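# Rest wooden block over well centre on stick ring

## Task

Set the wooden block down so that its centre sits above the middle of the well (scene x = 0, y = 0), carried by the ring of wooden sticks that already bridges the well. The block and sticks are allowed to overhang the opening, and any number of arms may help. It only counts if the block stays there without any robot holding it, so open the gripper and move the arm out of the way afterwards.

## Robot and tools

Setup: four identical i2rt Big YAM arms (arm1, arm2, arm3, arm4), each fixed to its own desk. The desks surround a square opening, the well, with nothing below it but the floor. Each arm has six revolute joints, a two-finger gripper and a wrist camera; a fixed room camera, cam_high, looks down from above. The hand can reach roughly 1.0 m out from the joint1 axis.

Scene frame: origin on the floor, +z up, well centre at x = 0, y = 0, well edges parallel to x and y. Approximate foot positions in metres, with facing direction in degrees counter-clockwise from +x: arm1 (+0.22, +0.56, +0.72) facing -90; arm2 (-0.52, +0.50, +0.72) facing -90; arm3 (-0.22, -0.56, +0.72) facing +90; arm4 (+0.52, -0.50, +0.72) facing +90. So arm1 and arm2 sit on the +y side looking toward -y, and arm3 and arm4 sit on the -y side looking toward +y. The hand point is midway between the fingertips; its z axis runs along the fingers and the fingers close along its y axis.

Tool execute_actions: argument "actions" is a list holding one action or none. An action is an object keyed by arm name; each arm gets a "joints" object whose entries are absolute targets (not offsets), named joint1_rad to joint6_rad in radians and gripper_m in metres. Any subset of arms and joints may be given; all start together and may finish at different times. Ranges and done-tolerances: joint1_rad -2.879 to 2.879 (±0.045), rotates the arm about its foot, positive counter-clockwise seen from above, 0 points the arm along its foot's facing. joint2_rad 0 to 3.141 (±0.14), shoulder; 0 has the upper arm lying back about level, increasing lifts it up and over forward. joint3_rad 0 to 3.019 (±0.09), elbow; 0 is fully folded, larger opens it. joint4_rad -1.692 to 1.57 (±0.055), hand pitch, positive tips fingers up. joint5_rad -1.57 to 1.57 (±0.03), sideways hand swing, positive toward the arm's right. joint6_rad -2.094 to 2.094 (±0.035), hand roll, positive clockwise viewed from behind. gripper_m 0 to 0.093 (±0.003), fingertip gap. Optional "cameras" picks images: names from arm1_cam_wrist..arm4_cam_wrist, cam_high, or "all"; omitted or null means all, [] means none. An empty actions list just reports state and images. Unknown keys or out-of-range numbers reject the whole call and nothing moves.

Tool wait: "seconds" from 0 to 10; commands nothing new and returns state and images. zoom_image: "camera" plus "region" [x0, y0, x1, y1] in pixels of that camera's latest full image, top-left origin, at most 504 by 504. read_manual: only returns licence texts. finished_scene: "scene" number; ends the scene irreversibly and reports success, so call it only once the block rests unaided and the arms are clear.

Reading results: joint_positions gives current joint values; a "pictures" line lists image order. joint_status tells how each commanded joint ended: done, "off_target" (stopped short and may still be pushing), "contact_stop" or "time_out" (target dropped; it holds where it stopped, though a timed-out joint may keep a nearby target and keep pushing, listed under on_its_own). "joint command not followed" plus a "cause:" line means a safety check refused that arm's joint targets (grippers still act); those joints show "not_followed" and the arm may retry them on later actions. on_its_own covers what the call did not command; its "held at" is the held target, not the actual position. Omitted joints may still be driving toward old targets. To relieve a push, command the joint its reported position. Tiny target changes may produce no motion. Joint torques are raw drive outputs with per-arm offset, scale and noise, so treat them as rough. MOTOR HOT appears near 85 °C; at 100 °C an OVER-TEMPERATURE FAULT drops the arm and joints read "limit_stop_at_motor_heat" (resend targets later). A reported stop cancels the remaining motion calls in that reply.

Camera calibration is given per camera in OpenCV form (K, distortion D, 4x4 T_world_to_cam, pos_world); small per-scene errors exist, and wrist camera poses also inherit joint reading errors.

Cautions: the arms do not stop on contact and can shove hard, so avoid pressing into sticks, desks or each other; robot-to-robot presses can end the run, and the self/inter-arm check ignores fingers, gripper housings and cameras. Joints move at different speeds, so the hand may sweep wide between postures; plan moves that keep clear of the stick ring and neighbours. Do not drop, slam or knock the block or sticks, and never push anything out of the work area or into the well. Loads held a long time heat motors and slowly sag. Loose objects may occasionally get a brief nudge, so check the final placement with cam_high before releasing and retreating.

Each tool is called after ">>>" as name(argument=value, ...), one argument or row to a line, values as JSON.

## Session

>>> execute_actions(
  actions=[],
)

Scene clock: 0.00 s.
Joint torques (N m, as the arm reports them, + toward a larger angle): no reading
arm1.joint_positions: joint1_rad=-0.456 joint2_rad=+0.627 joint3_rad=+1.460 joint4_rad=-1.472 joint5_rad=+0.203 joint6_rad=-0.069 gripper_m=+0.095
arm1.joint_status: not commanded
arm1.hand: x=+0.1008 y=+0.3843 z=+1.2850 quat_wxyz=(-0.145, -0.758, -0.467, +0.432) (m; scene frame)
arm2.joint_positions: joint1_rad=-0.169 joint2_rad=+0.505 joint3_rad=+1.368 joint4_rad=-1.185 joint5_rad=-0.049 joint6_rad=-0.277 gripper_m=+0.094
arm2.joint_status: not commanded
arm2.hand: x=-0.5469 y=+0.2911 z=+1.3497 quat_wxyz=(-0.331, -0.529, -0.618, +0.477) (m; scene frame)
arm3.joint_positions: joint1_rad=-0.476 joint2_rad=+0.451 joint3_rad=+1.396 joint4_rad=-1.385 joint5_rad=-0.126 joint6_rad=-0.317 gripper_m=+0.095
arm3.joint_status: not commanded
arm3.hand: x=-0.1592 y=-0.4063 z=+1.2866 quat_wxyz=(-0.477, +0.561, -0.634, -0.235) (m; scene frame)
arm4.joint_positions: joint1_rad=-0.288 joint2_rad=+0.465 joint3_rad=+1.335 joint4_rad=-1.316 joint5_rad=-0.200 joint6_rad=-0.314 gripper_m=+0.095
arm4.joint_status: not commanded
arm4.hand: x=+0.5423 y=-0.3254 z=+1.3377 quat_wxyz=(-0.433, +0.635, -0.550, -0.325) (m; scene frame)
pictures: arm1_cam_wrist, arm2_cam_wrist, arm3_cam_wrist, arm4_cam_wrist, cam_high
Images, in order (width x height): arm1_cam_wrist 504x504, arm2_cam_wrist 504x504, arm3_cam_wrist 504x504, arm4_cam_wrist 504x504, cam_high 504x504.

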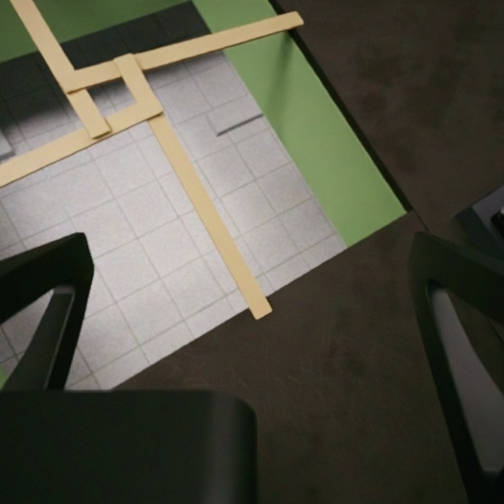

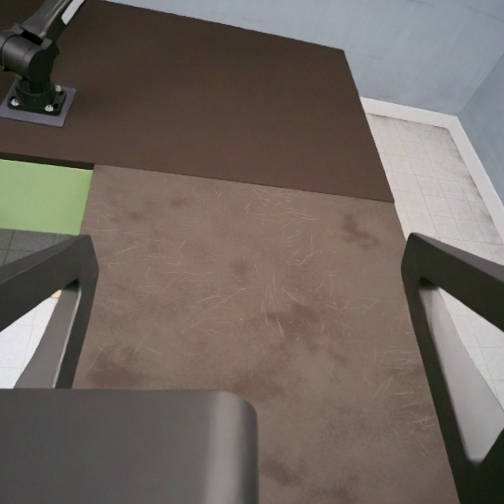

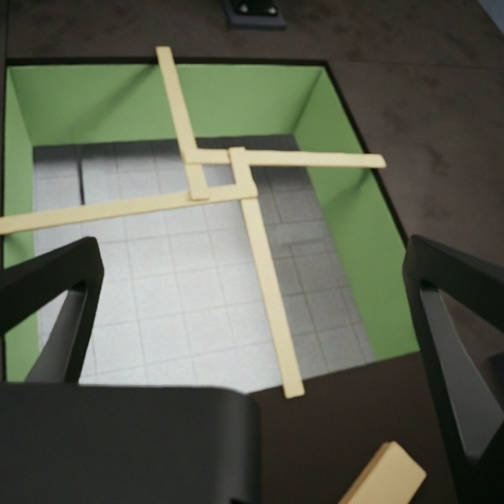

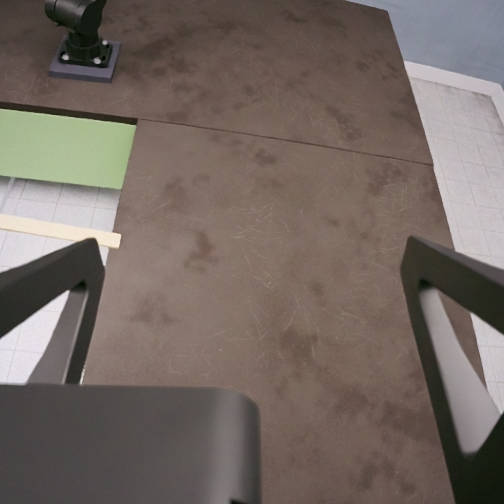

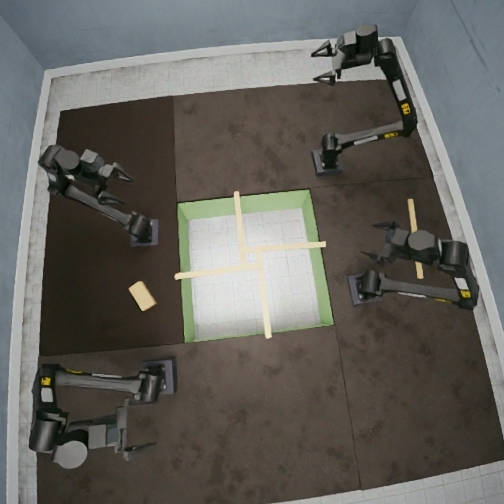

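>>> zoom_image(
  camera="cam_high",
  region=[110,200,310,350],
)

>>> zoom_image(
  camera="arm3_cam_wrist",
  region=[150,120,450,504],
)

Region (110, 200, 310, 350) of cam_high's 504x504 image, scaled by 2.520, with more detail than that image has; it fills the top 378 rows of this view, and the rest is white.

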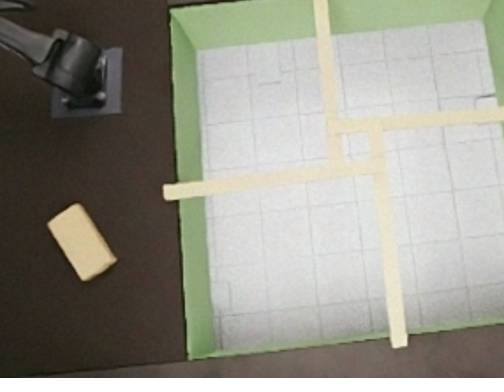

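Region (150, 120, 450, 504) of arm3_cam_wrist's 504x504 image, scaled by 1.312, with more detail than that image has; it fills the left 394 columns of this view, and the rest is white.

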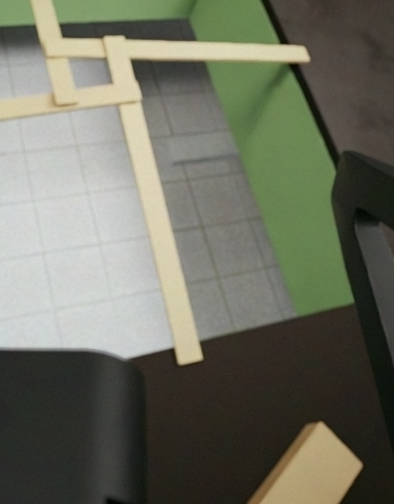

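>>> execute_actions(
  actions=[
    {"arm3":{"joints":{"joint1_rad":-1.588,"joint2_rad":1.296,"joint3_rad":0.976,"joint4_rad":-1.251,"joint5_rad":0,"joint6_rad":-0.5,"gripper_m":0.093}}},
  ],
  cameras=["arm3_cam_wrist","cam_high"],
)

Scene clock: 2.67 s.
Joint torques (N m, as the arm reports them, + toward a larger angle): arm1=[-0.27  1.47  9.28  1.49  0.09  0.08] | arm2=[ 1.41  2.66  8.24  2.33  0.04 -0.06] | arm3=[-0.94 -5.69 10.08  0.56 -0.04  0.02] | arm4=[1.97 5.31 8.8  2.18 0.03 0.04]
arm1.joint_positions: joint1_rad=-0.456 joint2_rad=+0.627 joint3_rad=+1.460 joint4_rad=-1.472 joint5_rad=+0.203 joint6_rad=-0.069 gripper_m=+0.095
arm1.joint_status: not commanded
arm1.hand: x=+0.1008 y=+0.3843 z=+1.2850 quat_wxyz=(-0.145, -0.758, -0.467, +0.432) (m; scene frame)
arm2.joint_positions: joint1_rad=-0.169 joint2_rad=+0.505 joint3_rad=+1.368 joint4_rad=-1.185 joint5_rad=-0.049 joint6_rad=-0.277 gripper_m=+0.094
arm2.joint_status: not commanded
arm2.hand: x=-0.5469 y=+0.2911 z=+1.3497 quat_wxyz=(-0.331, -0.529, -0.618, +0.477) (m; scene frame)
arm3.joint_positions: joint1_rad=-1.584 joint2_rad=+1.276 joint3_rad=+0.969 joint4_rad=-1.253 joint5_rad=+0.000 joint6_rad=-0.487 gripper_m=+0.093
arm3.joint_status: all done
arm3.hand: x=+0.1255 y=-0.5790 z=+0.8795 quat_wxyz=(-0.005, +0.212, -0.977, +0.009) (m; scene frame)
arm4.joint_positions: joint1_rad=-0.288 joint2_rad=+0.465 joint3_rad=+1.335 joint4_rad=-1.316 joint5_rad=-0.200 joint6_rad=-0.314 gripper_m=+0.095
arm4.joint_status: not commanded
arm4.hand: x=+0.5423 y=-0.3254 z=+1.3377 quat_wxyz=(-0.433, +0.635, -0.550, -0.325) (m; scene frame)
pictures: arm3_cam_wrist, cam_high
camera_calibration (this result's frames):
arm3_cam_wrist: T_world_to_cam=[[0.403626, -0.914606, 0.0241477, -0.604001], [-0.76122, -0.321059, 0.56344, -0.58218], [-0.507573, -0.245801, -0.825804, 0.771909], [0, 0, 0, 1]] pos_world=[0.192423, -0.549601, 0.980054]
Images, in order (width x height): arm3_cam_wrist 504x504, cam_high 504x504.

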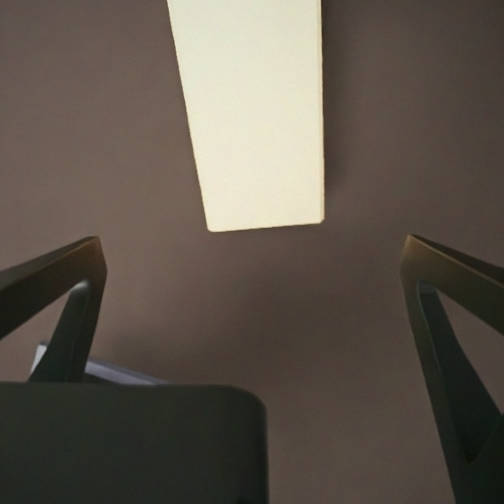

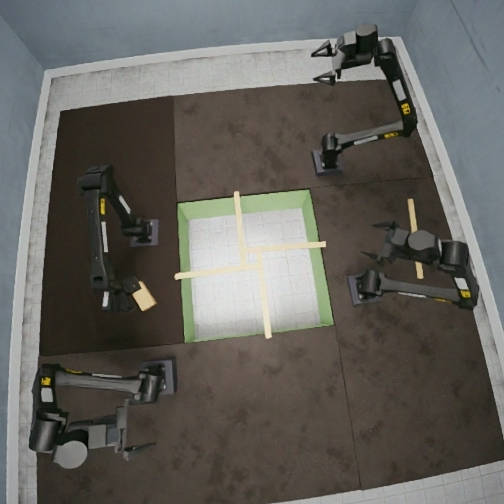

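>>> execute_actions(
  actions=[
    {"arm3":{"joints":{"joint1_rad":-1.597,"joint2_rad":1.43,"joint3_rad":0.86,"joint4_rad":-1.0,"joint6_rad":-0.58}}},
  ],
  cameras=["arm3_cam_wrist"],
)

Scene clock: 4.33 s.
Joint torques (N m, as the arm reports them, + toward a larger angle): arm1=[-0.03  1.27  9.41  1.59  0.09  0.07] | arm2=[ 1.04  1.79  8.26  2.46  0.02 -0.09] | arm3=[-1.37 -9.01  8.46  0.79 -0.09 -0.01] | arm4=[1.88 5.23 8.82 2.18 0.03 0.05]
arm1.joint_positions: joint1_rad=-0.456 joint2_rad=+0.627 joint3_rad=+1.460 joint4_rad=-1.472 joint5_rad=+0.203 joint6_rad=-0.069 gripper_m=+0.095
arm1.joint_status: not commanded
arm1.hand: x=+0.1008 y=+0.3843 z=+1.2850 quat_wxyz=(-0.145, -0.758, -0.467, +0.432) (m; scene frame)
arm2.joint_positions: joint1_rad=-0.169 joint2_rad=+0.505 joint3_rad=+1.368 joint4_rad=-1.185 joint5_rad=-0.049 joint6_rad=-0.277 gripper_m=+0.094
arm2.joint_status: not commanded
arm2.hand: x=-0.5469 y=+0.2911 z=+1.3497 quat_wxyz=(-0.331, -0.529, -0.618, +0.477) (m; scene frame)
arm3.joint_positions: joint1_rad=-1.584 joint2_rad=+1.437 joint3_rad=+0.857 joint4_rad=-1.012 joint5_rad=+0.000 joint6_rad=-0.567 gripper_m=+0.093
arm3.joint_status: all done
arm3.hand: x=+0.1349 y=-0.5809 z=+0.7878 quat_wxyz=(+0.011, +0.250, -0.968, +0.004) (m; scene frame)
arm4.joint_positions: joint1_rad=-0.288 joint2_rad=+0.465 joint3_rad=+1.335 joint4_rad=-1.316 joint5_rad=-0.200 joint6_rad=-0.314 gripper_m=+0.095
arm4.joint_status: not commanded
arm4.hand: x=+0.5423 y=-0.3254 z=+1.3377 quat_wxyz=(-0.433, +0.635, -0.550, -0.325) (m; scene frame)
pictures: arm3_cam_wrist
camera_calibration (this result's frames):
arm3_cam_wrist: T_world_to_cam=[[0.475305, -0.879792, 0.00714153, -0.583359], [-0.713685, -0.380794, 0.58792, -0.584363], [-0.514528, -0.284538, -0.808887, 0.665585], [0, 0, 0, 1]] pos_world=[0.202684, -0.546372, 0.886108]
Images, in order (width x height): arm3_cam_wrist 504x504.

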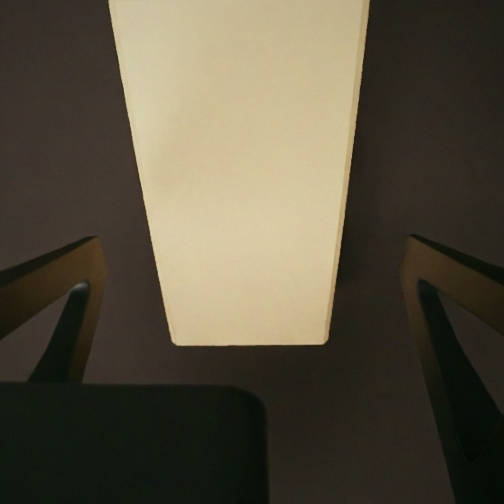

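>>> execute_actions(
  actions=[
    {"arm3":{"joints":{"joint2_rad":1.485,"joint3_rad":0.79,"joint4_rad":-0.865}}},
  ],
  cameras=["arm3_cam_wrist"],
)

>>> execute_actions(
  actions=[
    {"arm3":{"joints":{"gripper_m":0.05}}},
  ],
  cameras=["arm3_cam_wrist"],
)

Scene clock: 5.67 s.
Joint torques (N m, as the arm reports them, + toward a larger angle): arm1=[0.16 1.39 9.25 1.66 0.11 0.09] | arm2=[ 1.24  2.74  8.19  2.4   0.05 -0.05] | arm3=[-1.46 -8.11  7.19  0.95 -0.08 -0.01] | arm4=[1.76 5.13 8.8  2.23 0.02 0.03]
arm1.joint_positions: joint1_rad=-0.456 joint2_rad=+0.627 joint3_rad=+1.460 joint4_rad=-1.472 joint5_rad=+0.203 joint6_rad=-0.069 gripper_m=+0.095
arm1.joint_status: not commanded
arm1.hand: x=+0.1008 y=+0.3843 z=+1.2850 quat_wxyz=(-0.145, -0.758, -0.467, +0.432) (m; scene frame)
arm2.joint_positions: joint1_rad=-0.169 joint2_rad=+0.505 joint3_rad=+1.368 joint4_rad=-1.185 joint5_rad=-0.049 joint6_rad=-0.277 gripper_m=+0.094
arm2.joint_status: not commanded
arm2.hand: x=-0.5469 y=+0.2911 z=+1.3497 quat_wxyz=(-0.331, -0.529, -0.618, +0.477) (m; scene frame)
arm3.joint_positions: joint1_rad=-1.584 joint2_rad=+1.470 joint3_rad=+0.794 joint4_rad=-0.878 joint5_rad=+0.000 joint6_rad=-0.568 gripper_m=+0.093
arm3.joint_status: all done
arm3.hand: x=+0.1357 y=-0.5814 z=+0.7574 quat_wxyz=(-0.008, +0.251, -0.968, +0.010) (m; scene frame)
arm4.joint_positions: joint1_rad=-0.288 joint2_rad=+0.465 joint3_rad=+1.335 joint4_rad=-1.316 joint5_rad=-0.200 joint6_rad=-0.314 gripper_m=+0.095
arm4.joint_status: not commanded
arm4.hand: x=+0.5423 y=-0.3254 z=+1.3377 quat_wxyz=(-0.433, +0.635, -0.550, -0.325) (m; scene frame)
pictures: arm3_cam_wrist
camera_calibration (this result's frames):
arm3_cam_wrist: T_world_to_cam=[[0.475799, -0.879125, 0.0274823, -0.599051], [-0.735269, -0.380405, 0.560956, -0.542518], [-0.482695, -0.287109, -0.82739, 0.649494], [0, 0, 0, 1]] pos_world=[0.199639, -0.546542, 0.858177]
Images, in order (width x height): arm3_cam_wrist 504x504.

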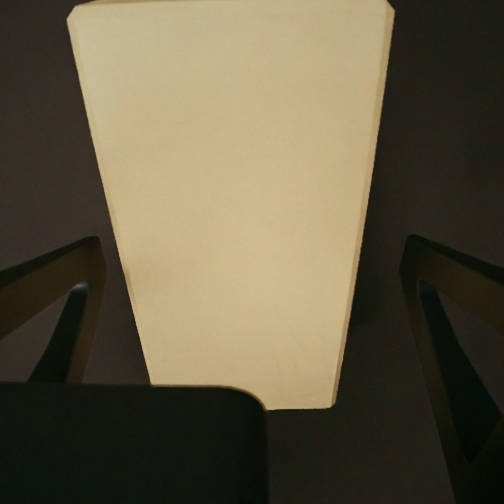

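Scene clock: 6.23 s.
Joint torques (N m, as the arm reports them, + toward a larger angle): arm1=[-0.3   1.74  9.27  1.64  0.08  0.06] | arm2=[ 0.98  1.87  8.13  2.47  0.07 -0.07] | arm3=[-1.39 -8.02  7.53  0.8  -0.03  0.08] | arm4=[1.84 5.24 8.83 2.19 0.01 0.06]
arm1.joint_positions: joint1_rad=-0.456 joint2_rad=+0.627 joint3_rad=+1.460 joint4_rad=-1.472 joint5_rad=+0.203 joint6_rad=-0.069 gripper_m=+0.095
arm1.joint_status: not commanded
arm1.hand: x=+0.1008 y=+0.3843 z=+1.2850 quat_wxyz=(-0.145, -0.758, -0.467, +0.432) (m; scene frame)
arm2.joint_positions: joint1_rad=-0.169 joint2_rad=+0.505 joint3_rad=+1.368 joint4_rad=-1.185 joint5_rad=-0.049 joint6_rad=-0.277 gripper_m=+0.094
arm2.joint_status: not commanded
arm2.hand: x=-0.5469 y=+0.2911 z=+1.3497 quat_wxyz=(-0.331, -0.529, -0.618, +0.477) (m; scene frame)
arm3.joint_positions: joint1_rad=-1.585 joint2_rad=+1.470 joint3_rad=+0.794 joint4_rad=-0.877 joint5_rad=-0.001 joint6_rad=-0.568 gripper_m=+0.069
arm3.joint_status: gripper_m off_target (ended at +0.069, target +0.050)
arm3.hand: x=+0.1361 y=-0.5817 z=+0.7574 quat_wxyz=(-0.008, +0.250, -0.968, +0.010) (m; scene frame)
arm4.joint_positions: joint1_rad=-0.288 joint2_rad=+0.465 joint3_rad=+1.335 joint4_rad=-1.316 joint5_rad=-0.200 joint6_rad=-0.314 gripper_m=+0.095
arm4.joint_status: not commanded
arm4.hand: x=+0.5423 y=-0.3254 z=+1.3377 quat_wxyz=(-0.433, +0.635, -0.550, -0.325) (m; scene frame)
pictures: arm3_cam_wrist
camera_calibration (this result's frames):
arm3_cam_wrist: T_world_to_cam=[[0.475118, -0.879488, 0.0276503, -0.599727], [-0.73643, -0.380244, 0.55954, -0.54105], [-0.481595, -0.28621, -0.828342, 0.650686], [0, 0, 0, 1]] pos_world=[0.199862, -0.546951, 0.858312]
Images, in order (width x height): arm3_cam_wrist 504x504.

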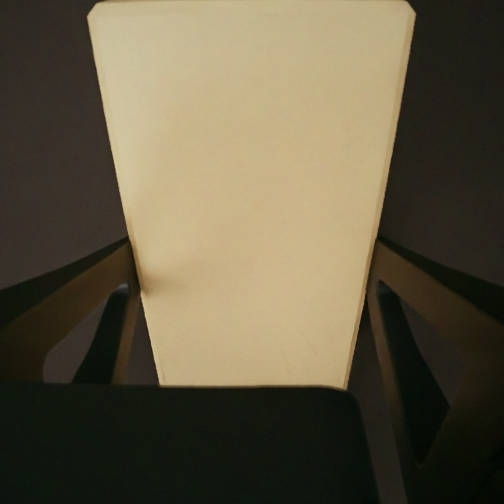

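>>> execute_actions(
  actions=[
    {"arm3":{"joints":{"gripper_m":0.085}}},
  ],
  cameras=[],
)

>>> execute_actions(
  actions=[
    {"arm3":{"joints":{"joint2_rad":1.515,"joint3_rad":0.775,"joint4_rad":-0.82}}},
  ],
  cameras=["arm3_cam_wrist"],
)

Scene clock: 8.20 s.
Joint torques (N m, as the arm reports them, + toward a larger angle): arm1=[-0.1   1.08  9.19  1.6   0.09  0.09] | arm2=[ 1.39  1.79  8.23  2.6   0.03 -0.06] | arm3=[-0.21 -7.95  7.26  0.74 -0.07  0.02] | arm4=[1.91 5.29 8.86 2.17 0.01 0.06]
arm1.joint_positions: joint1_rad=-0.456 joint2_rad=+0.627 joint3_rad=+1.460 joint4_rad=-1.472 joint5_rad=+0.203 joint6_rad=-0.069 gripper_m=+0.095
arm1.joint_status: not commanded
arm1.hand: x=+0.1008 y=+0.3843 z=+1.2850 quat_wxyz=(-0.145, -0.758, -0.467, +0.432) (m; scene frame)
arm2.joint_positions: joint1_rad=-0.169 joint2_rad=+0.505 joint3_rad=+1.368 joint4_rad=-1.185 joint5_rad=-0.049 joint6_rad=-0.277 gripper_m=+0.094
arm2.joint_status: not commanded
arm2.hand: x=-0.5469 y=+0.2911 z=+1.3497 quat_wxyz=(-0.331, -0.529, -0.618, +0.477) (m; scene frame)
arm3.joint_positions: joint1_rad=-1.585 joint2_rad=+1.470 joint3_rad=+0.794 joint4_rad=-0.877 joint5_rad=-0.001 joint6_rad=-0.568 gripper_m=+0.085
arm3.joint_status: all done
arm3.hand: x=+0.1361 y=-0.5817 z=+0.7574 quat_wxyz=(-0.008, +0.251, -0.968, +0.010) (m; scene frame)
arm4.joint_positions: joint1_rad=-0.288 joint2_rad=+0.465 joint3_rad=+1.335 joint4_rad=-1.316 joint5_rad=-0.200 joint6_rad=-0.314 gripper_m=+0.095
arm4.joint_status: not commanded
arm4.hand: x=+0.5423 y=-0.3254 z=+1.3377 quat_wxyz=(-0.433, +0.635, -0.550, -0.325) (m; scene frame)
pictures: none
No camera images: the call's "cameras" was empty. Leave "cameras" out to get every camera's image.

Scene clock: 8.83 s.
Joint torques (N m, as the arm reports them, + toward a larger angle): arm1=[-0.05  1.17  9.2   1.69  0.05  0.05] | arm2=[ 1.48  2.3   8.18  2.36  0.04 -0.06] | arm3=[-0.99 -7.92  6.82  0.89 -0.05  0.04] | arm4=[1.9  5.2  8.84 2.17 0.03 0.04]
arm1.joint_positions: joint1_rad=-0.456 joint2_rad=+0.627 joint3_rad=+1.460 joint4_rad=-1.472 joint5_rad=+0.203 joint6_rad=-0.069 gripper_m=+0.095
arm1.joint_status: not commanded
arm1.hand: x=+0.1008 y=+0.3843 z=+1.2850 quat_wxyz=(-0.145, -0.758, -0.467, +0.432) (m; scene frame)
arm2.joint_positions: joint1_rad=-0.169 joint2_rad=+0.505 joint3_rad=+1.368 joint4_rad=-1.185 joint5_rad=-0.049 joint6_rad=-0.277 gripper_m=+0.094
arm2.joint_status: not commanded
arm2.hand: x=-0.5469 y=+0.2911 z=+1.3497 quat_wxyz=(-0.331, -0.529, -0.618, +0.477) (m; scene frame)
arm3.joint_positions: joint1_rad=-1.585 joint2_rad=+1.494 joint3_rad=+0.785 joint4_rad=-0.834 joint5_rad=-0.001 joint6_rad=-0.568 gripper_m=+0.085
arm3.joint_status: all done
arm3.hand: x=+0.1395 y=-0.5820 z=+0.7469 quat_wxyz=(-0.013, +0.251, -0.968, +0.011) (m; scene frame)
arm4.joint_positions: joint1_rad=-0.288 joint2_rad=+0.465 joint3_rad=+1.335 joint4_rad=-1.316 joint5_rad=-0.200 joint6_rad=-0.314 gripper_m=+0.095
arm4.joint_status: not commanded
arm4.hand: x=+0.5423 y=-0.3254 z=+1.3377 quat_wxyz=(-0.433, +0.635, -0.550, -0.325) (m; scene frame)
pictures: arm3_cam_wrist
camera_calibration (this result's frames):
arm3_cam_wrist: T_world_to_cam=[[0.475279, -0.87922, 0.0328993, -0.605176], [-0.741731, -0.380285, 0.552466, -0.526787], [-0.473228, -0.286978, -0.832886, 0.645321], [0, 0, 0, 1]] pos_world=[0.202276, -0.547219, 0.848421]
Images, in order (width x height): arm3_cam_wrist 504x504.

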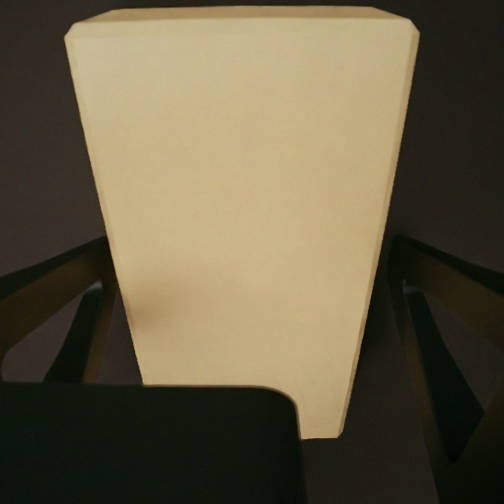

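>>> execute_actions(
  actions=[
    {"arm3":{"joints":{"gripper_m":0.05}}},
  ],
  cameras=[],
)

>>> execute_actions(
  actions=[
    {"arm3":{"joints":{"joint2_rad":1.33,"joint3_rad":1.0,"joint4_rad":-1.24}}},
  ],
  cameras=["arm3_cam_wrist"],
)

>>> execute_actions(
  actions=[
    {"arm3":{"joints":{"joint1_rad":-0.31,"joint2_rad":1.9,"joint3_rad":1.69,"joint4_rad":-1.35,"joint6_rad":-0.36}}},
  ],
  cameras=["arm3_cam_wrist","cam_high"],
)

Scene clock: 9.83 s.
Joint torques (N m, as the arm reports them, + toward a larger angle): arm1=[-0.05  1.4   9.25  1.61  0.07  0.06] | arm2=[ 1.84  2.65  8.16  2.53  0.07 -0.07] | arm3=[-1.17 -7.91  6.82  0.79 -0.06 -0.03] | arm4=[1.75 5.19 8.86 2.2  0.03 0.05]
arm1.joint_positions: joint1_rad=-0.456 joint2_rad=+0.627 joint3_rad=+1.460 joint4_rad=-1.472 joint5_rad=+0.203 joint6_rad=-0.069 gripper_m=+0.095
arm1.joint_status: not commanded
arm1.hand: x=+0.1008 y=+0.3843 z=+1.2850 quat_wxyz=(-0.145, -0.758, -0.467, +0.432) (m; scene frame)
arm2.joint_positions: joint1_rad=-0.169 joint2_rad=+0.505 joint3_rad=+1.368 joint4_rad=-1.185 joint5_rad=-0.049 joint6_rad=-0.277 gripper_m=+0.094
arm2.joint_status: not commanded
arm2.hand: x=-0.5469 y=+0.2911 z=+1.3497 quat_wxyz=(-0.331, -0.529, -0.618, +0.477) (m; scene frame)
arm3.joint_positions: joint1_rad=-1.586 joint2_rad=+1.494 joint3_rad=+0.785 joint4_rad=-0.832 joint5_rad=-0.001 joint6_rad=-0.569 gripper_m=+0.069
arm3.joint_status: gripper_m off_target (ended at +0.069, target +0.050)
arm3.hand: x=+0.1399 y=-0.5822 z=+0.7468 quat_wxyz=(-0.014, +0.251, -0.968, +0.012) (m; scene frame)
arm4.joint_positions: joint1_rad=-0.288 joint2_rad=+0.465 joint3_rad=+1.335 joint4_rad=-1.316 joint5_rad=-0.200 joint6_rad=-0.314 gripper_m=+0.095
arm4.joint_status: not commanded
arm4.hand: x=+0.5423 y=-0.3254 z=+1.3377 quat_wxyz=(-0.433, +0.635, -0.550, -0.325) (m; scene frame)
pictures: none
No camera images: the call's "cameras" was empty. Leave "cameras" out to get every camera's image.

Scene clock: 10.97 s.
Joint torques (N m, as the arm reports them, + toward a larger angle): arm1=[-0.3   1.25  9.27  1.69  0.1   0.07] | arm2=[ 1.78  1.96  8.2   2.47  0.04 -0.09] | arm3=[-1.34 -7.67 11.24  0.   -0.01  0.08] | arm4=[1.89 5.18 8.79 2.19 0.02 0.05]
arm1.joint_positions: joint1_rad=-0.456 joint2_rad=+0.627 joint3_rad=+1.460 joint4_rad=-1.472 joint5_rad=+0.203 joint6_rad=-0.069 gripper_m=+0.095
arm1.joint_status: not commanded
arm1.hand: x=+0.1008 y=+0.3843 z=+1.2850 quat_wxyz=(-0.145, -0.758, -0.467, +0.432) (m; scene frame)
arm2.joint_positions: joint1_rad=-0.169 joint2_rad=+0.505 joint3_rad=+1.368 joint4_rad=-1.185 joint5_rad=-0.049 joint6_rad=-0.277 gripper_m=+0.094
arm2.joint_status: not commanded
arm2.hand: x=-0.5469 y=+0.2911 z=+1.3497 quat_wxyz=(-0.331, -0.529, -0.618, +0.477) (m; scene frame)
arm3.joint_positions: joint1_rad=-1.586 joint2_rad=+1.319 joint3_rad=+0.974 joint4_rad=-1.228 joint5_rad=-0.001 joint6_rad=-0.569 gripper_m=+0.069
arm3.joint_status: all done
arm3.hand: x=+0.1340 y=-0.5801 z=+0.8672 quat_wxyz=(+0.001, +0.251, -0.968, +0.006) (m; scene frame)
arm4.joint_positions: joint1_rad=-0.288 joint2_rad=+0.465 joint3_rad=+1.335 joint4_rad=-1.316 joint5_rad=-0.200 joint6_rad=-0.314 gripper_m=+0.095
arm4.joint_status: not commanded
arm4.hand: x=+0.5423 y=-0.3254 z=+1.3377 quat_wxyz=(-0.433, +0.635, -0.550, -0.325) (m; scene frame)
pictures: arm3_cam_wrist
camera_calibration (this result's frames):
arm3_cam_wrist: T_world_to_cam=[[0.475651, -0.879478, 0.0165556, -0.590815], [-0.724526, -0.381035, 0.574347, -0.618314], [-0.498818, -0.285184, -0.818444, 0.735365], [0, 0, 0, 1]] pos_world=[0.19985, -0.545495, 0.966764]
Images, in order (width x height): arm3_cam_wrist 504x504.

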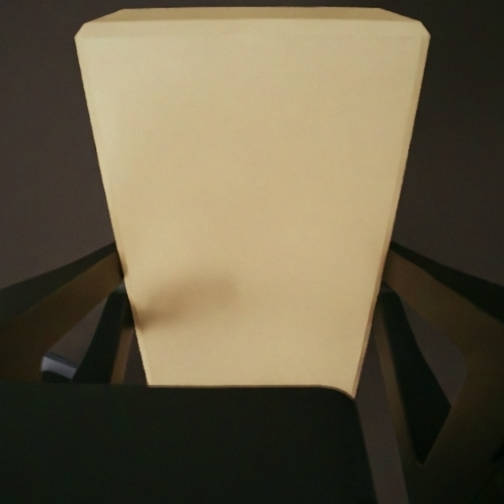

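Scene clock: 12.77 s.
Joint torques (N m, as the arm reports them, + toward a larger angle): arm1=[0.1  0.89 9.18 1.71 0.09 0.05] | arm2=[ 1.37  2.1   8.16  2.49  0.01 -0.06] | arm3=[ -1.53 -19.13  13.1   -0.24   0.03   0.23] | arm4=[1.83 5.19 8.86 2.15 0.01 0.06]
arm1.joint_positions: joint1_rad=-0.456 joint2_rad=+0.627 joint3_rad=+1.460 joint4_rad=-1.472 joint5_rad=+0.203 joint6_rad=-0.069 gripper_m=+0.095
arm1.joint_status: not commanded
arm1.hand: x=+0.1008 y=+0.3843 z=+1.2850 quat_wxyz=(-0.145, -0.758, -0.467, +0.432) (m; scene frame)
arm2.joint_positions: joint1_rad=-0.169 joint2_rad=+0.505 joint3_rad=+1.368 joint4_rad=-1.185 joint5_rad=-0.049 joint6_rad=-0.277 gripper_m=+0.094
arm2.joint_status: not commanded
arm2.hand: x=-0.5469 y=+0.2911 z=+1.3497 quat_wxyz=(-0.331, -0.529, -0.618, +0.477) (m; scene frame)
arm3.joint_positions: joint1_rad=-0.301 joint2_rad=+1.913 joint3_rad=+1.641 joint4_rad=-1.340 joint5_rad=-0.003 joint6_rad=-0.372 gripper_m=+0.069
arm3.joint_status: all done
arm3.hand: x=-0.0228 y=-0.0218 z=+0.8356 quat_wxyz=(+0.024, +0.715, -0.698, +0.013) (m; scene frame)
arm4.joint_positions: joint1_rad=-0.288 joint2_rad=+0.465 joint3_rad=+1.335 joint4_rad=-1.316 joint5_rad=-0.200 joint6_rad=-0.314 gripper_m=+0.095
arm4.joint_status: not commanded
arm4.hand: x=+0.5423 y=-0.3254 z=+1.3377 quat_wxyz=(-0.433, +0.635, -0.550, -0.325) (m; scene frame)
pictures: arm3_cam_wrist, cam_high
camera_calibration (this result's frames):
arm3_cam_wrist: T_world_to_cam=[[0.999865, 0.0133046, -0.00961311, 0.0285855], [0.0164054, -0.790961, 0.611647, -0.524254], [0.000534108, -0.611722, -0.791073, 0.771926], [0, 0, 0, 1]] pos_world=[-0.0203933, 0.0571597, 0.931583]
Images, in order (width x height): arm3_cam_wrist 504x504, cam_high 504x504.

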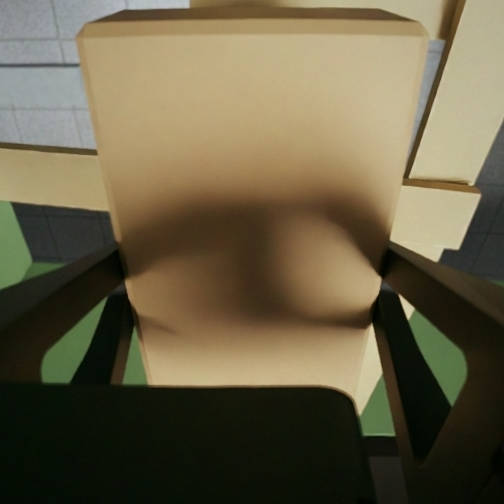

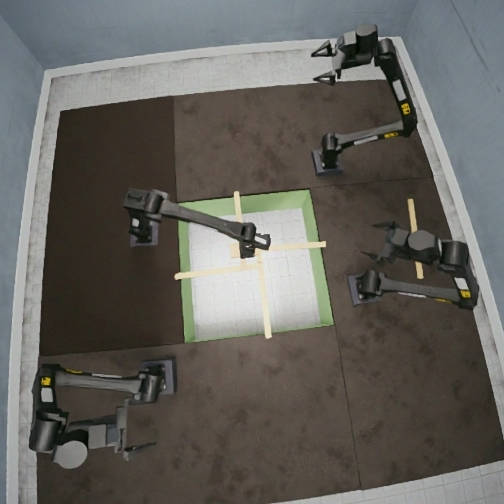

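>>> execute_actions(
  actions=[
    {"arm3":{"joints":{"joint1_rad":-0.335,"joint2_rad":1.99,"joint3_rad":1.69,"joint4_rad":-1.195}}},
  ],
  cameras=["arm3_cam_wrist","arm1_cam_wrist"],
)

Scene clock: 14.03 s.
Joint torques (N m, as the arm reports them, + toward a larger angle): arm1=[0.11 1.82 9.16 1.62 0.08 0.06] | arm2=[ 1.63  1.66  8.26  2.37  0.06 -0.09] | arm3=[ -0.31 -17.14  12.86   0.8    0.04   0.27] | arm4=[1.78 5.07 8.86 2.18 0.02 0.05]
arm1.joint_positions: joint1_rad=-0.456 joint2_rad=+0.627 joint3_rad=+1.460 joint4_rad=-1.472 joint5_rad=+0.203 joint6_rad=-0.069 gripper_m=+0.095
arm1.joint_status: not commanded
arm1.hand: x=+0.1008 y=+0.3843 z=+1.2850 quat_wxyz=(-0.145, -0.758, -0.467, +0.432) (m; scene frame)
arm2.joint_positions: joint1_rad=-0.169 joint2_rad=+0.505 joint3_rad=+1.368 joint4_rad=-1.185 joint5_rad=-0.049 joint6_rad=-0.277 gripper_m=+0.094
arm2.joint_status: not commanded
arm2.hand: x=-0.5469 y=+0.2911 z=+1.3497 quat_wxyz=(-0.331, -0.529, -0.618, +0.477) (m; scene frame)
arm3.joint_positions: joint1_rad=-0.330 joint2_rad=+1.974 joint3_rad=+1.645 joint4_rad=-1.208 joint5_rad=-0.003 joint6_rad=-0.372 gripper_m=+0.069
arm3.joint_status: all done
arm3.hand: x=+0.0045 y=+0.0015 z=+0.8020 quat_wxyz=(-0.011, +0.705, -0.709, -0.002) (m; scene frame)
arm4.joint_positions: joint1_rad=-0.288 joint2_rad=+0.465 joint3_rad=+1.335 joint4_rad=-1.316 joint5_rad=-0.200 joint6_rad=-0.314 gripper_m=+0.095
arm4.joint_status: not commanded
arm4.hand: x=+0.5423 y=-0.3254 z=+1.3377 quat_wxyz=(-0.433, +0.635, -0.550, -0.325) (m; scene frame)
pictures: arm1_cam_wrist, arm3_cam_wrist
camera_calibration (this result's frames):
arm3_cam_wrist: T_world_to_cam=[[0.999722, -0.0161141, 0.0172326, -0.0208303], [-0.0229681, -0.831712, 0.554732, -0.439826], [0.00539354, -0.554973, -0.831851, 0.792138], [0, 0, 0, 1]] pos_world=[0.00645008, 0.0734717, 0.903285]
Images, in order (width x height): arm1_cam_wrist 504x504, arm3_cam_wrist 504x504.

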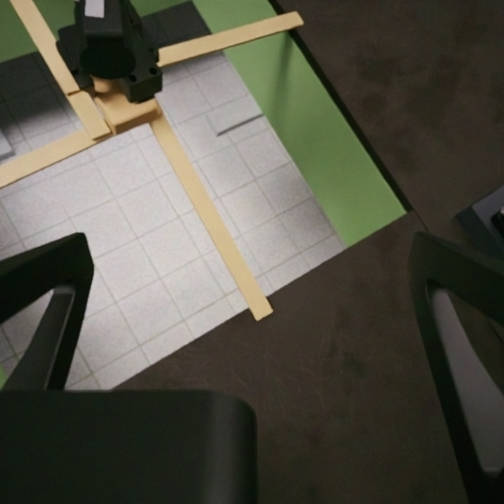

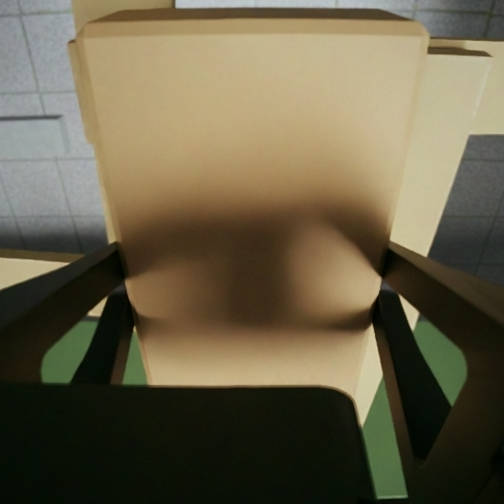

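>>> execute_actions(
  actions=[
    {"arm3":{"joints":{"joint2_rad":2.035,"joint4_rad":-1.18}}},
  ],
  cameras=["arm3_cam_wrist","arm1_cam_wrist"],
)

Scene clock: 14.77 s.
Joint torques (N m, as the arm reports them, + toward a larger angle): arm1=[-0.36  1.1   9.23  1.62  0.1   0.1 ] | arm2=[ 1.42  2.13  8.25  2.52  0.03 -0.08] | arm3=[ -0.58 -14.53  12.41   1.37   0.03   0.29] | arm4=[1.86 5.33 8.87 2.23 0.02 0.07]
arm1.joint_positions: joint1_rad=-0.456 joint2_rad=+0.627 joint3_rad=+1.460 joint4_rad=-1.472 joint5_rad=+0.203 joint6_rad=-0.069 gripper_m=+0.095
arm1.joint_status: not commanded
arm1.hand: x=+0.1008 y=+0.3843 z=+1.2850 quat_wxyz=(-0.145, -0.758, -0.467, +0.432) (m; scene frame)
arm2.joint_positions: joint1_rad=-0.169 joint2_rad=+0.505 joint3_rad=+1.368 joint4_rad=-1.185 joint5_rad=-0.049 joint6_rad=-0.277 gripper_m=+0.094
arm2.joint_status: not commanded
arm2.hand: x=-0.5469 y=+0.2911 z=+1.3497 quat_wxyz=(-0.331, -0.529, -0.618, +0.477) (m; scene frame)
arm3.joint_positions: joint1_rad=-0.330 joint2_rad=+1.978 joint3_rad=+1.646 joint4_rad=-1.204 joint5_rad=-0.003 joint6_rad=-0.372 gripper_m=+0.069
arm3.joint_status: all done
arm3.hand: x=+0.0050 y=+0.0026 z=+0.8002 quat_wxyz=(-0.011, +0.705, -0.709, -0.002) (m; scene frame)
arm4.joint_positions: joint1_rad=-0.288 joint2_rad=+0.465 joint3_rad=+1.335 joint4_rad=-1.316 joint5_rad=-0.200 joint6_rad=-0.314 gripper_m=+0.095
arm4.joint_status: not commanded
arm4.hand: x=+0.5423 y=-0.3254 z=+1.3377 quat_wxyz=(-0.433, +0.635, -0.550, -0.325) (m; scene frame)
pictures: arm1_cam_wrist, arm3_cam_wrist
camera_calibration (this result's frames):
arm3_cam_wrist: T_world_to_cam=[[0.999712, -0.0161265, 0.0177709, -0.0216839], [-0.0232689, -0.832498, 0.553538, -0.436911], [0.00586765, -0.553793, -0.832634, 0.79192], [0, 0, 0, 1]] pos_world=[0.0068645, 0.074482, 0.901612]
Images, in order (width x height): arm1_cam_wrist 504x504, arm3_cam_wrist 504x504.

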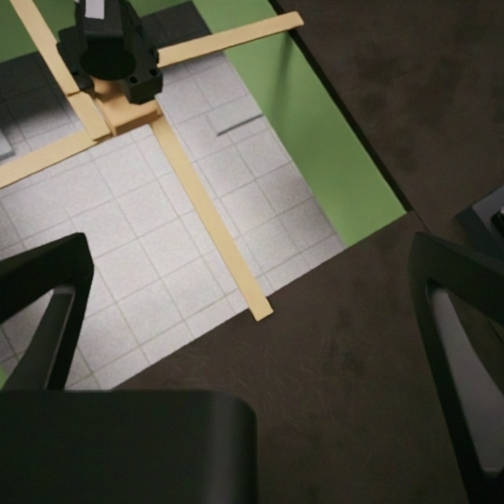

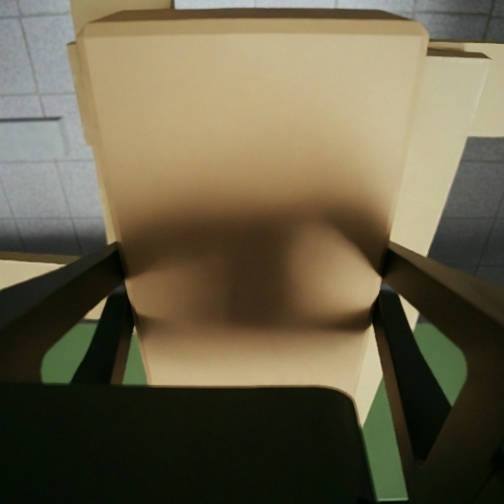

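>>> execute_actions(
  actions=[],
  cameras=["arm3_cam_wrist","arm1_cam_wrist"],
)

>>> zoom_image(
  camera="arm1_cam_wrist",
  region=[30,20,210,170],
)

Scene clock: 14.97 s.
Joint torques (N m, as the arm reports them, + toward a larger angle): arm1=[-0.48  1.33  9.27  1.66  0.1   0.08] | arm2=[ 1.19  1.6   8.08  2.56  0.08 -0.03] | arm3=[ -0.65 -14.37  12.7    1.15   0.02   0.24] | arm4=[1.96 5.17 8.89 2.22 0.03 0.05]
arm1.joint_positions: joint1_rad=-0.456 joint2_rad=+0.627 joint3_rad=+1.460 joint4_rad=-1.472 joint5_rad=+0.203 joint6_rad=-0.069 gripper_m=+0.095
arm1.joint_status: not commanded
arm1.hand: x=+0.1008 y=+0.3843 z=+1.2850 quat_wxyz=(-0.145, -0.758, -0.467, +0.432) (m; scene frame)
arm2.joint_positions: joint1_rad=-0.169 joint2_rad=+0.505 joint3_rad=+1.368 joint4_rad=-1.185 joint5_rad=-0.049 joint6_rad=-0.277 gripper_m=+0.094
arm2.joint_status: not commanded
arm2.hand: x=-0.5469 y=+0.2911 z=+1.3497 quat_wxyz=(-0.331, -0.529, -0.618, +0.477) (m; scene frame)
arm3.joint_positions: joint1_rad=-0.330 joint2_rad=+1.978 joint3_rad=+1.646 joint4_rad=-1.204 joint5_rad=-0.003 joint6_rad=-0.372 gripper_m=+0.069
arm3.joint_status: all done
arm3.hand: x=+0.0050 y=+0.0026 z=+0.8002 quat_wxyz=(-0.011, +0.705, -0.709, -0.002) (m; scene frame)
arm4.joint_positions: joint1_rad=-0.288 joint2_rad=+0.465 joint3_rad=+1.335 joint4_rad=-1.316 joint5_rad=-0.200 joint6_rad=-0.314 gripper_m=+0.095
arm4.joint_status: not commanded
arm4.hand: x=+0.5423 y=-0.3254 z=+1.3377 quat_wxyz=(-0.433, +0.635, -0.550, -0.325) (m; scene frame)
pictures: arm1_cam_wrist, arm3_cam_wrist
camera_calibration (this result's frames):
arm3_cam_wrist: T_world_to_cam=[[0.999712, -0.0161265, 0.0177709, -0.0216839], [-0.0232689, -0.832498, 0.553538, -0.436911], [0.00586765, -0.553793, -0.832634, 0.79192], [0, 0, 0, 1]] pos_world=[0.0068645, 0.074482, 0.901612]
Images, in order (width x height): arm1_cam_wrist 504x504, arm3_cam_wrist 504x504.

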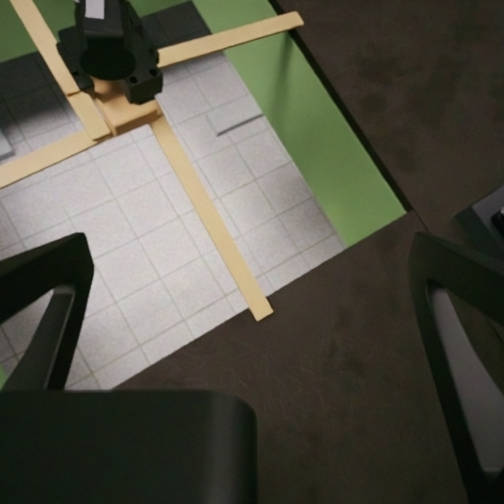

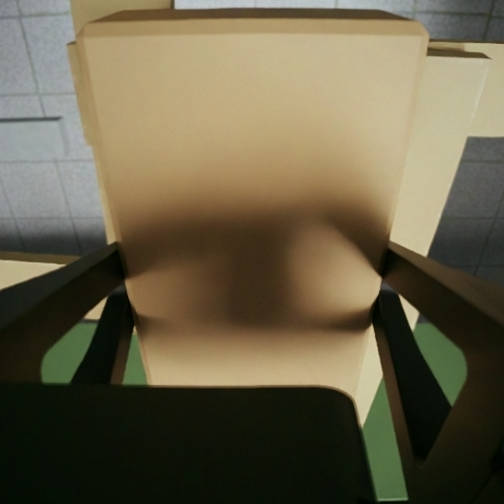

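Region (30, 20, 210, 170) of arm1_cam_wrist's 504x504 image, scaled by 2.800, with more detail than that image has.

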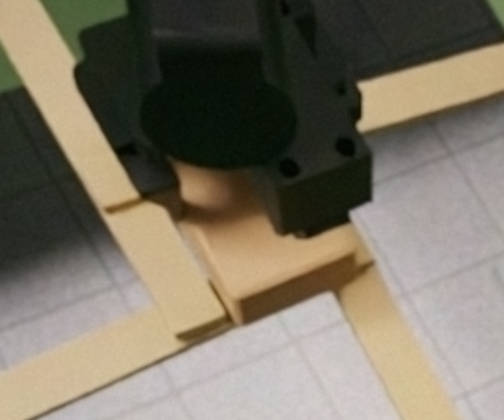

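>>> execute_actions(
  actions=[
    {"arm3":{"joints":{"joint2_rad":2.0,"gripper_m":0.085}}},
  ],
  cameras=["arm3_cam_wrist"],
)

>>> execute_actions(
  actions=[
    {"arm3":{"joints":{"joint2_rad":1.8,"joint4_rad":-1.4}}},
  ],
  cameras=["arm3_cam_wrist"],
)

>>> execute_actions(
  actions=[
    {"arm3":{"joints":{"joint2_rad":0.9,"joint3_rad":1.3}}},
  ],
  cameras=["arm3_cam_wrist","arm1_cam_wrist","cam_high"],
)

Scene clock: 16.37 s.
Joint torques (N m, as the arm reports them, + toward a larger angle): arm1=[-0.14  1.68  9.36  1.64  0.1   0.06] | arm2=[ 1.46  3.14  8.2   2.66  0.05 -0.03] | arm3=[ -0.31 -17.02  12.64   0.84   0.01   0.24] | arm4=[1.89 5.21 8.82 2.22 0.02 0.05]
arm1.joint_positions: joint1_rad=-0.456 joint2_rad=+0.627 joint3_rad=+1.460 joint4_rad=-1.472 joint5_rad=+0.203 joint6_rad=-0.069 gripper_m=+0.095
arm1.joint_status: not commanded
arm1.hand: x=+0.1008 y=+0.3843 z=+1.2850 quat_wxyz=(-0.145, -0.758, -0.467, +0.432) (m; scene frame)
arm2.joint_positions: joint1_rad=-0.169 joint2_rad=+0.505 joint3_rad=+1.368 joint4_rad=-1.185 joint5_rad=-0.049 joint6_rad=-0.277 gripper_m=+0.094
arm2.joint_status: not commanded
arm2.hand: x=-0.5469 y=+0.2911 z=+1.3497 quat_wxyz=(-0.331, -0.529, -0.618, +0.477) (m; scene frame)
arm3.joint_positions: joint1_rad=-0.330 joint2_rad=+1.978 joint3_rad=+1.646 joint4_rad=-1.193 joint5_rad=-0.002 joint6_rad=-0.372 gripper_m=+0.085
arm3.joint_status: all done
arm3.hand: x=+0.0060 y=+0.0050 z=+0.8003 quat_wxyz=(-0.016, +0.705, -0.709, -0.004) (m; scene frame)
arm4.joint_positions: joint1_rad=-0.288 joint2_rad=+0.465 joint3_rad=+1.335 joint4_rad=-1.316 joint5_rad=-0.200 joint6_rad=-0.314 gripper_m=+0.095
arm4.joint_status: not commanded
arm4.hand: x=+0.5423 y=-0.3254 z=+1.3377 quat_wxyz=(-0.433, +0.635, -0.550, -0.325) (m; scene frame)
pictures: arm3_cam_wrist
camera_calibration (this result's frames):
arm3_cam_wrist: T_world_to_cam=[[0.99962, -0.0162538, 0.0222521, -0.0263186], [-0.0257628, -0.837803, 0.545364, -0.42835], [0.00977863, -0.545731, -0.837904, 0.797452], [0, 0, 0, 1]] pos_world=[0.00747509, 0.0758932, 0.902381]
Images, in order (width x height): arm3_cam_wrist 504x504.

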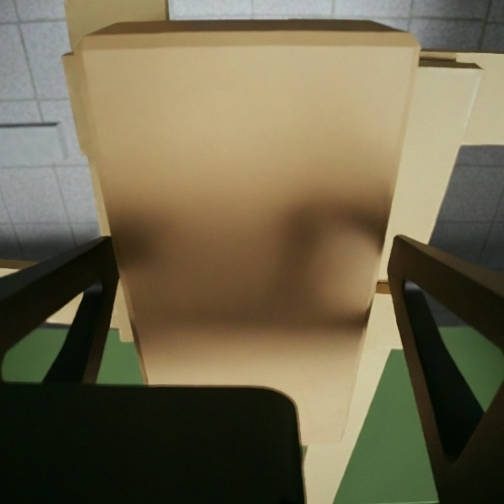

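Scene clock: 17.53 s.
Joint torques (N m, as the arm reports them, + toward a larger angle): arm1=[-0.14  1.07  9.12  1.58  0.07  0.06] | arm2=[ 2.12  1.96  8.24  2.62  0.05 -0.08] | arm3=[ -0.48 -14.36  12.23   0.1    0.04   0.26] | arm4=[2.   5.35 8.82 2.21 0.03 0.06]
arm1.joint_positions: joint1_rad=-0.456 joint2_rad=+0.627 joint3_rad=+1.460 joint4_rad=-1.472 joint5_rad=+0.203 joint6_rad=-0.069 gripper_m=+0.095
arm1.joint_status: not commanded
arm1.hand: x=+0.1008 y=+0.3843 z=+1.2850 quat_wxyz=(-0.145, -0.758, -0.467, +0.432) (m; scene frame)
arm2.joint_positions: joint1_rad=-0.169 joint2_rad=+0.505 joint3_rad=+1.368 joint4_rad=-1.185 joint5_rad=-0.049 joint6_rad=-0.277 gripper_m=+0.094
arm2.joint_status: not commanded
arm2.hand: x=-0.5469 y=+0.2911 z=+1.3497 quat_wxyz=(-0.331, -0.529, -0.618, +0.477) (m; scene frame)
arm3.joint_positions: joint1_rad=-0.330 joint2_rad=+1.770 joint3_rad=+1.658 joint4_rad=-1.390 joint5_rad=-0.002 joint6_rad=-0.371 gripper_m=+0.085
arm3.joint_status: all done
arm3.hand: x=-0.0114 y=-0.0365 z=+0.9201 quat_wxyz=(-0.027, +0.705, -0.709, -0.009) (m; scene frame)
arm4.joint_positions: joint1_rad=-0.288 joint2_rad=+0.465 joint3_rad=+1.335 joint4_rad=-1.316 joint5_rad=-0.200 joint6_rad=-0.314 gripper_m=+0.095
arm4.joint_status: not commanded
arm4.hand: x=+0.5423 y=-0.3254 z=+1.3377 quat_wxyz=(-0.433, +0.635, -0.550, -0.325) (m; scene frame)
pictures: arm3_cam_wrist
camera_calibration (this result's frames):
arm3_cam_wrist: T_world_to_cam=[[0.999388, -0.0170229, 0.0305685, -0.0198868], [-0.0305773, -0.84959, 0.526557, -0.512077], [0.0170071, -0.527169, -0.84959, 0.886904], [0, 0, 0, 1]] pos_world=[-0.0108669, 0.0321548, 1.02375]
Images, in order (width x height): arm3_cam_wrist 504x504.

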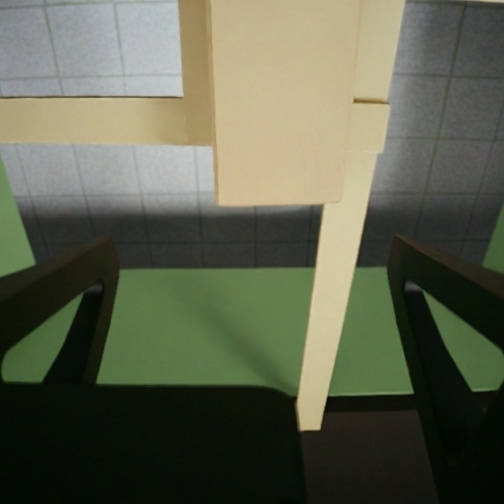

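Scene clock: 19.20 s.
Joint torques (N m, as the arm reports them, + toward a larger angle): arm1=[0.03 1.51 9.29 1.66 0.09 0.08] | arm2=[ 1.73  2.45  8.27  2.57  0.03 -0.07] | arm3=[-0.99 -1.68  8.88  1.04  0.03  0.28] | arm4=[1.78 5.24 8.89 2.21 0.02 0.05]
arm1.joint_positions: joint1_rad=-0.456 joint2_rad=+0.627 joint3_rad=+1.460 joint4_rad=-1.472 joint5_rad=+0.203 joint6_rad=-0.069 gripper_m=+0.095
arm1.joint_status: not commanded
arm1.hand: x=+0.1008 y=+0.3843 z=+1.2850 quat_wxyz=(-0.145, -0.758, -0.467, +0.432) (m; scene frame)
arm2.joint_positions: joint1_rad=-0.169 joint2_rad=+0.505 joint3_rad=+1.368 joint4_rad=-1.185 joint5_rad=-0.049 joint6_rad=-0.277 gripper_m=+0.094
arm2.joint_status: not commanded
arm2.hand: x=-0.5469 y=+0.2911 z=+1.3497 quat_wxyz=(-0.331, -0.529, -0.618, +0.477) (m; scene frame)
arm3.joint_positions: joint1_rad=-0.330 joint2_rad=+0.889 joint3_rad=+1.310 joint4_rad=-1.392 joint5_rad=-0.002 joint6_rad=-0.371 gripper_m=+0.085
arm3.joint_status: all done
arm3.hand: x=-0.0991 y=-0.2532 z=+1.1432 quat_wxyz=(-0.267, +0.676, -0.678, -0.113) (m; scene frame)
arm4.joint_positions: joint1_rad=-0.288 joint2_rad=+0.465 joint3_rad=+1.335 joint4_rad=-1.316 joint5_rad=-0.200 joint6_rad=-0.314 gripper_m=+0.095
arm4.joint_status: not commanded
arm4.hand: x=+0.5423 y=-0.3254 z=+1.3377 quat_wxyz=(-0.433, +0.635, -0.550, -0.325) (m; scene frame)
pictures: arm1_cam_wrist, arm3_cam_wrist, cam_high
camera_calibration (this result's frames):
arm3_cam_wrist: T_world_to_cam=[[0.97596, -0.0723529, 0.20559, -0.159145], [-0.0840282, -0.995276, 0.048626, -0.312237], [0.201101, -0.0647324, -0.977429, 1.2452], [0, 0, 0, 1]] pos_world=[-0.121328, -0.241672, 1.265]
Images, in order (width x height): arm1_cam_wrist 504x504, arm3_cam_wrist 504x504, cam_high 504x504.

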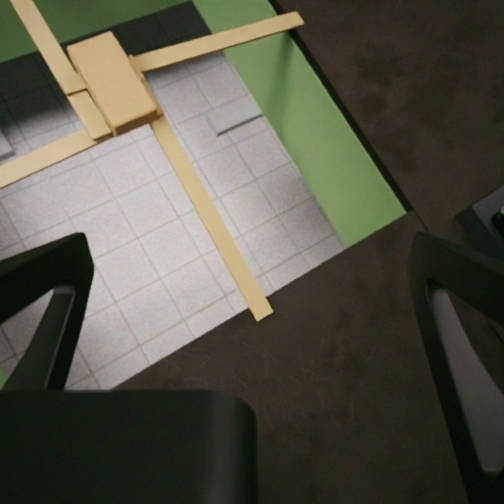

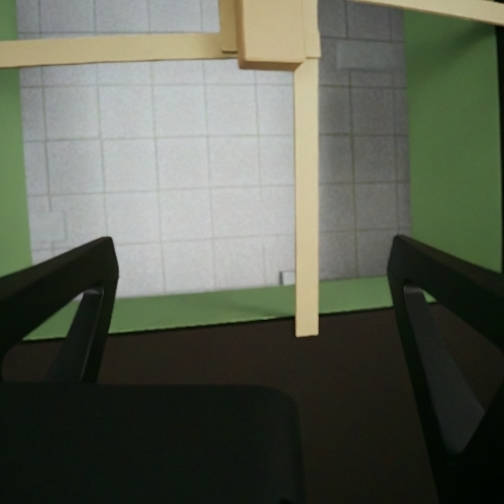

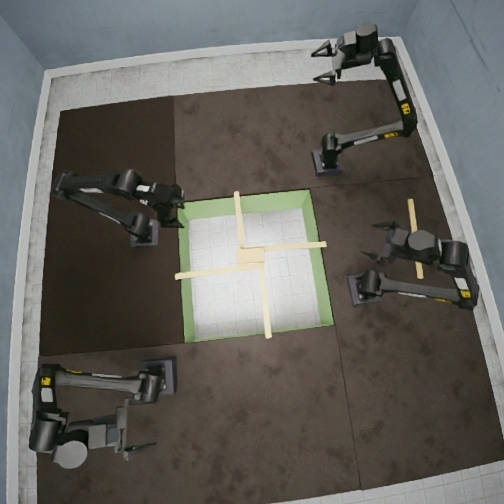

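>>> finished_scene(
  scene=1,
)

The scene is finished: the task was done.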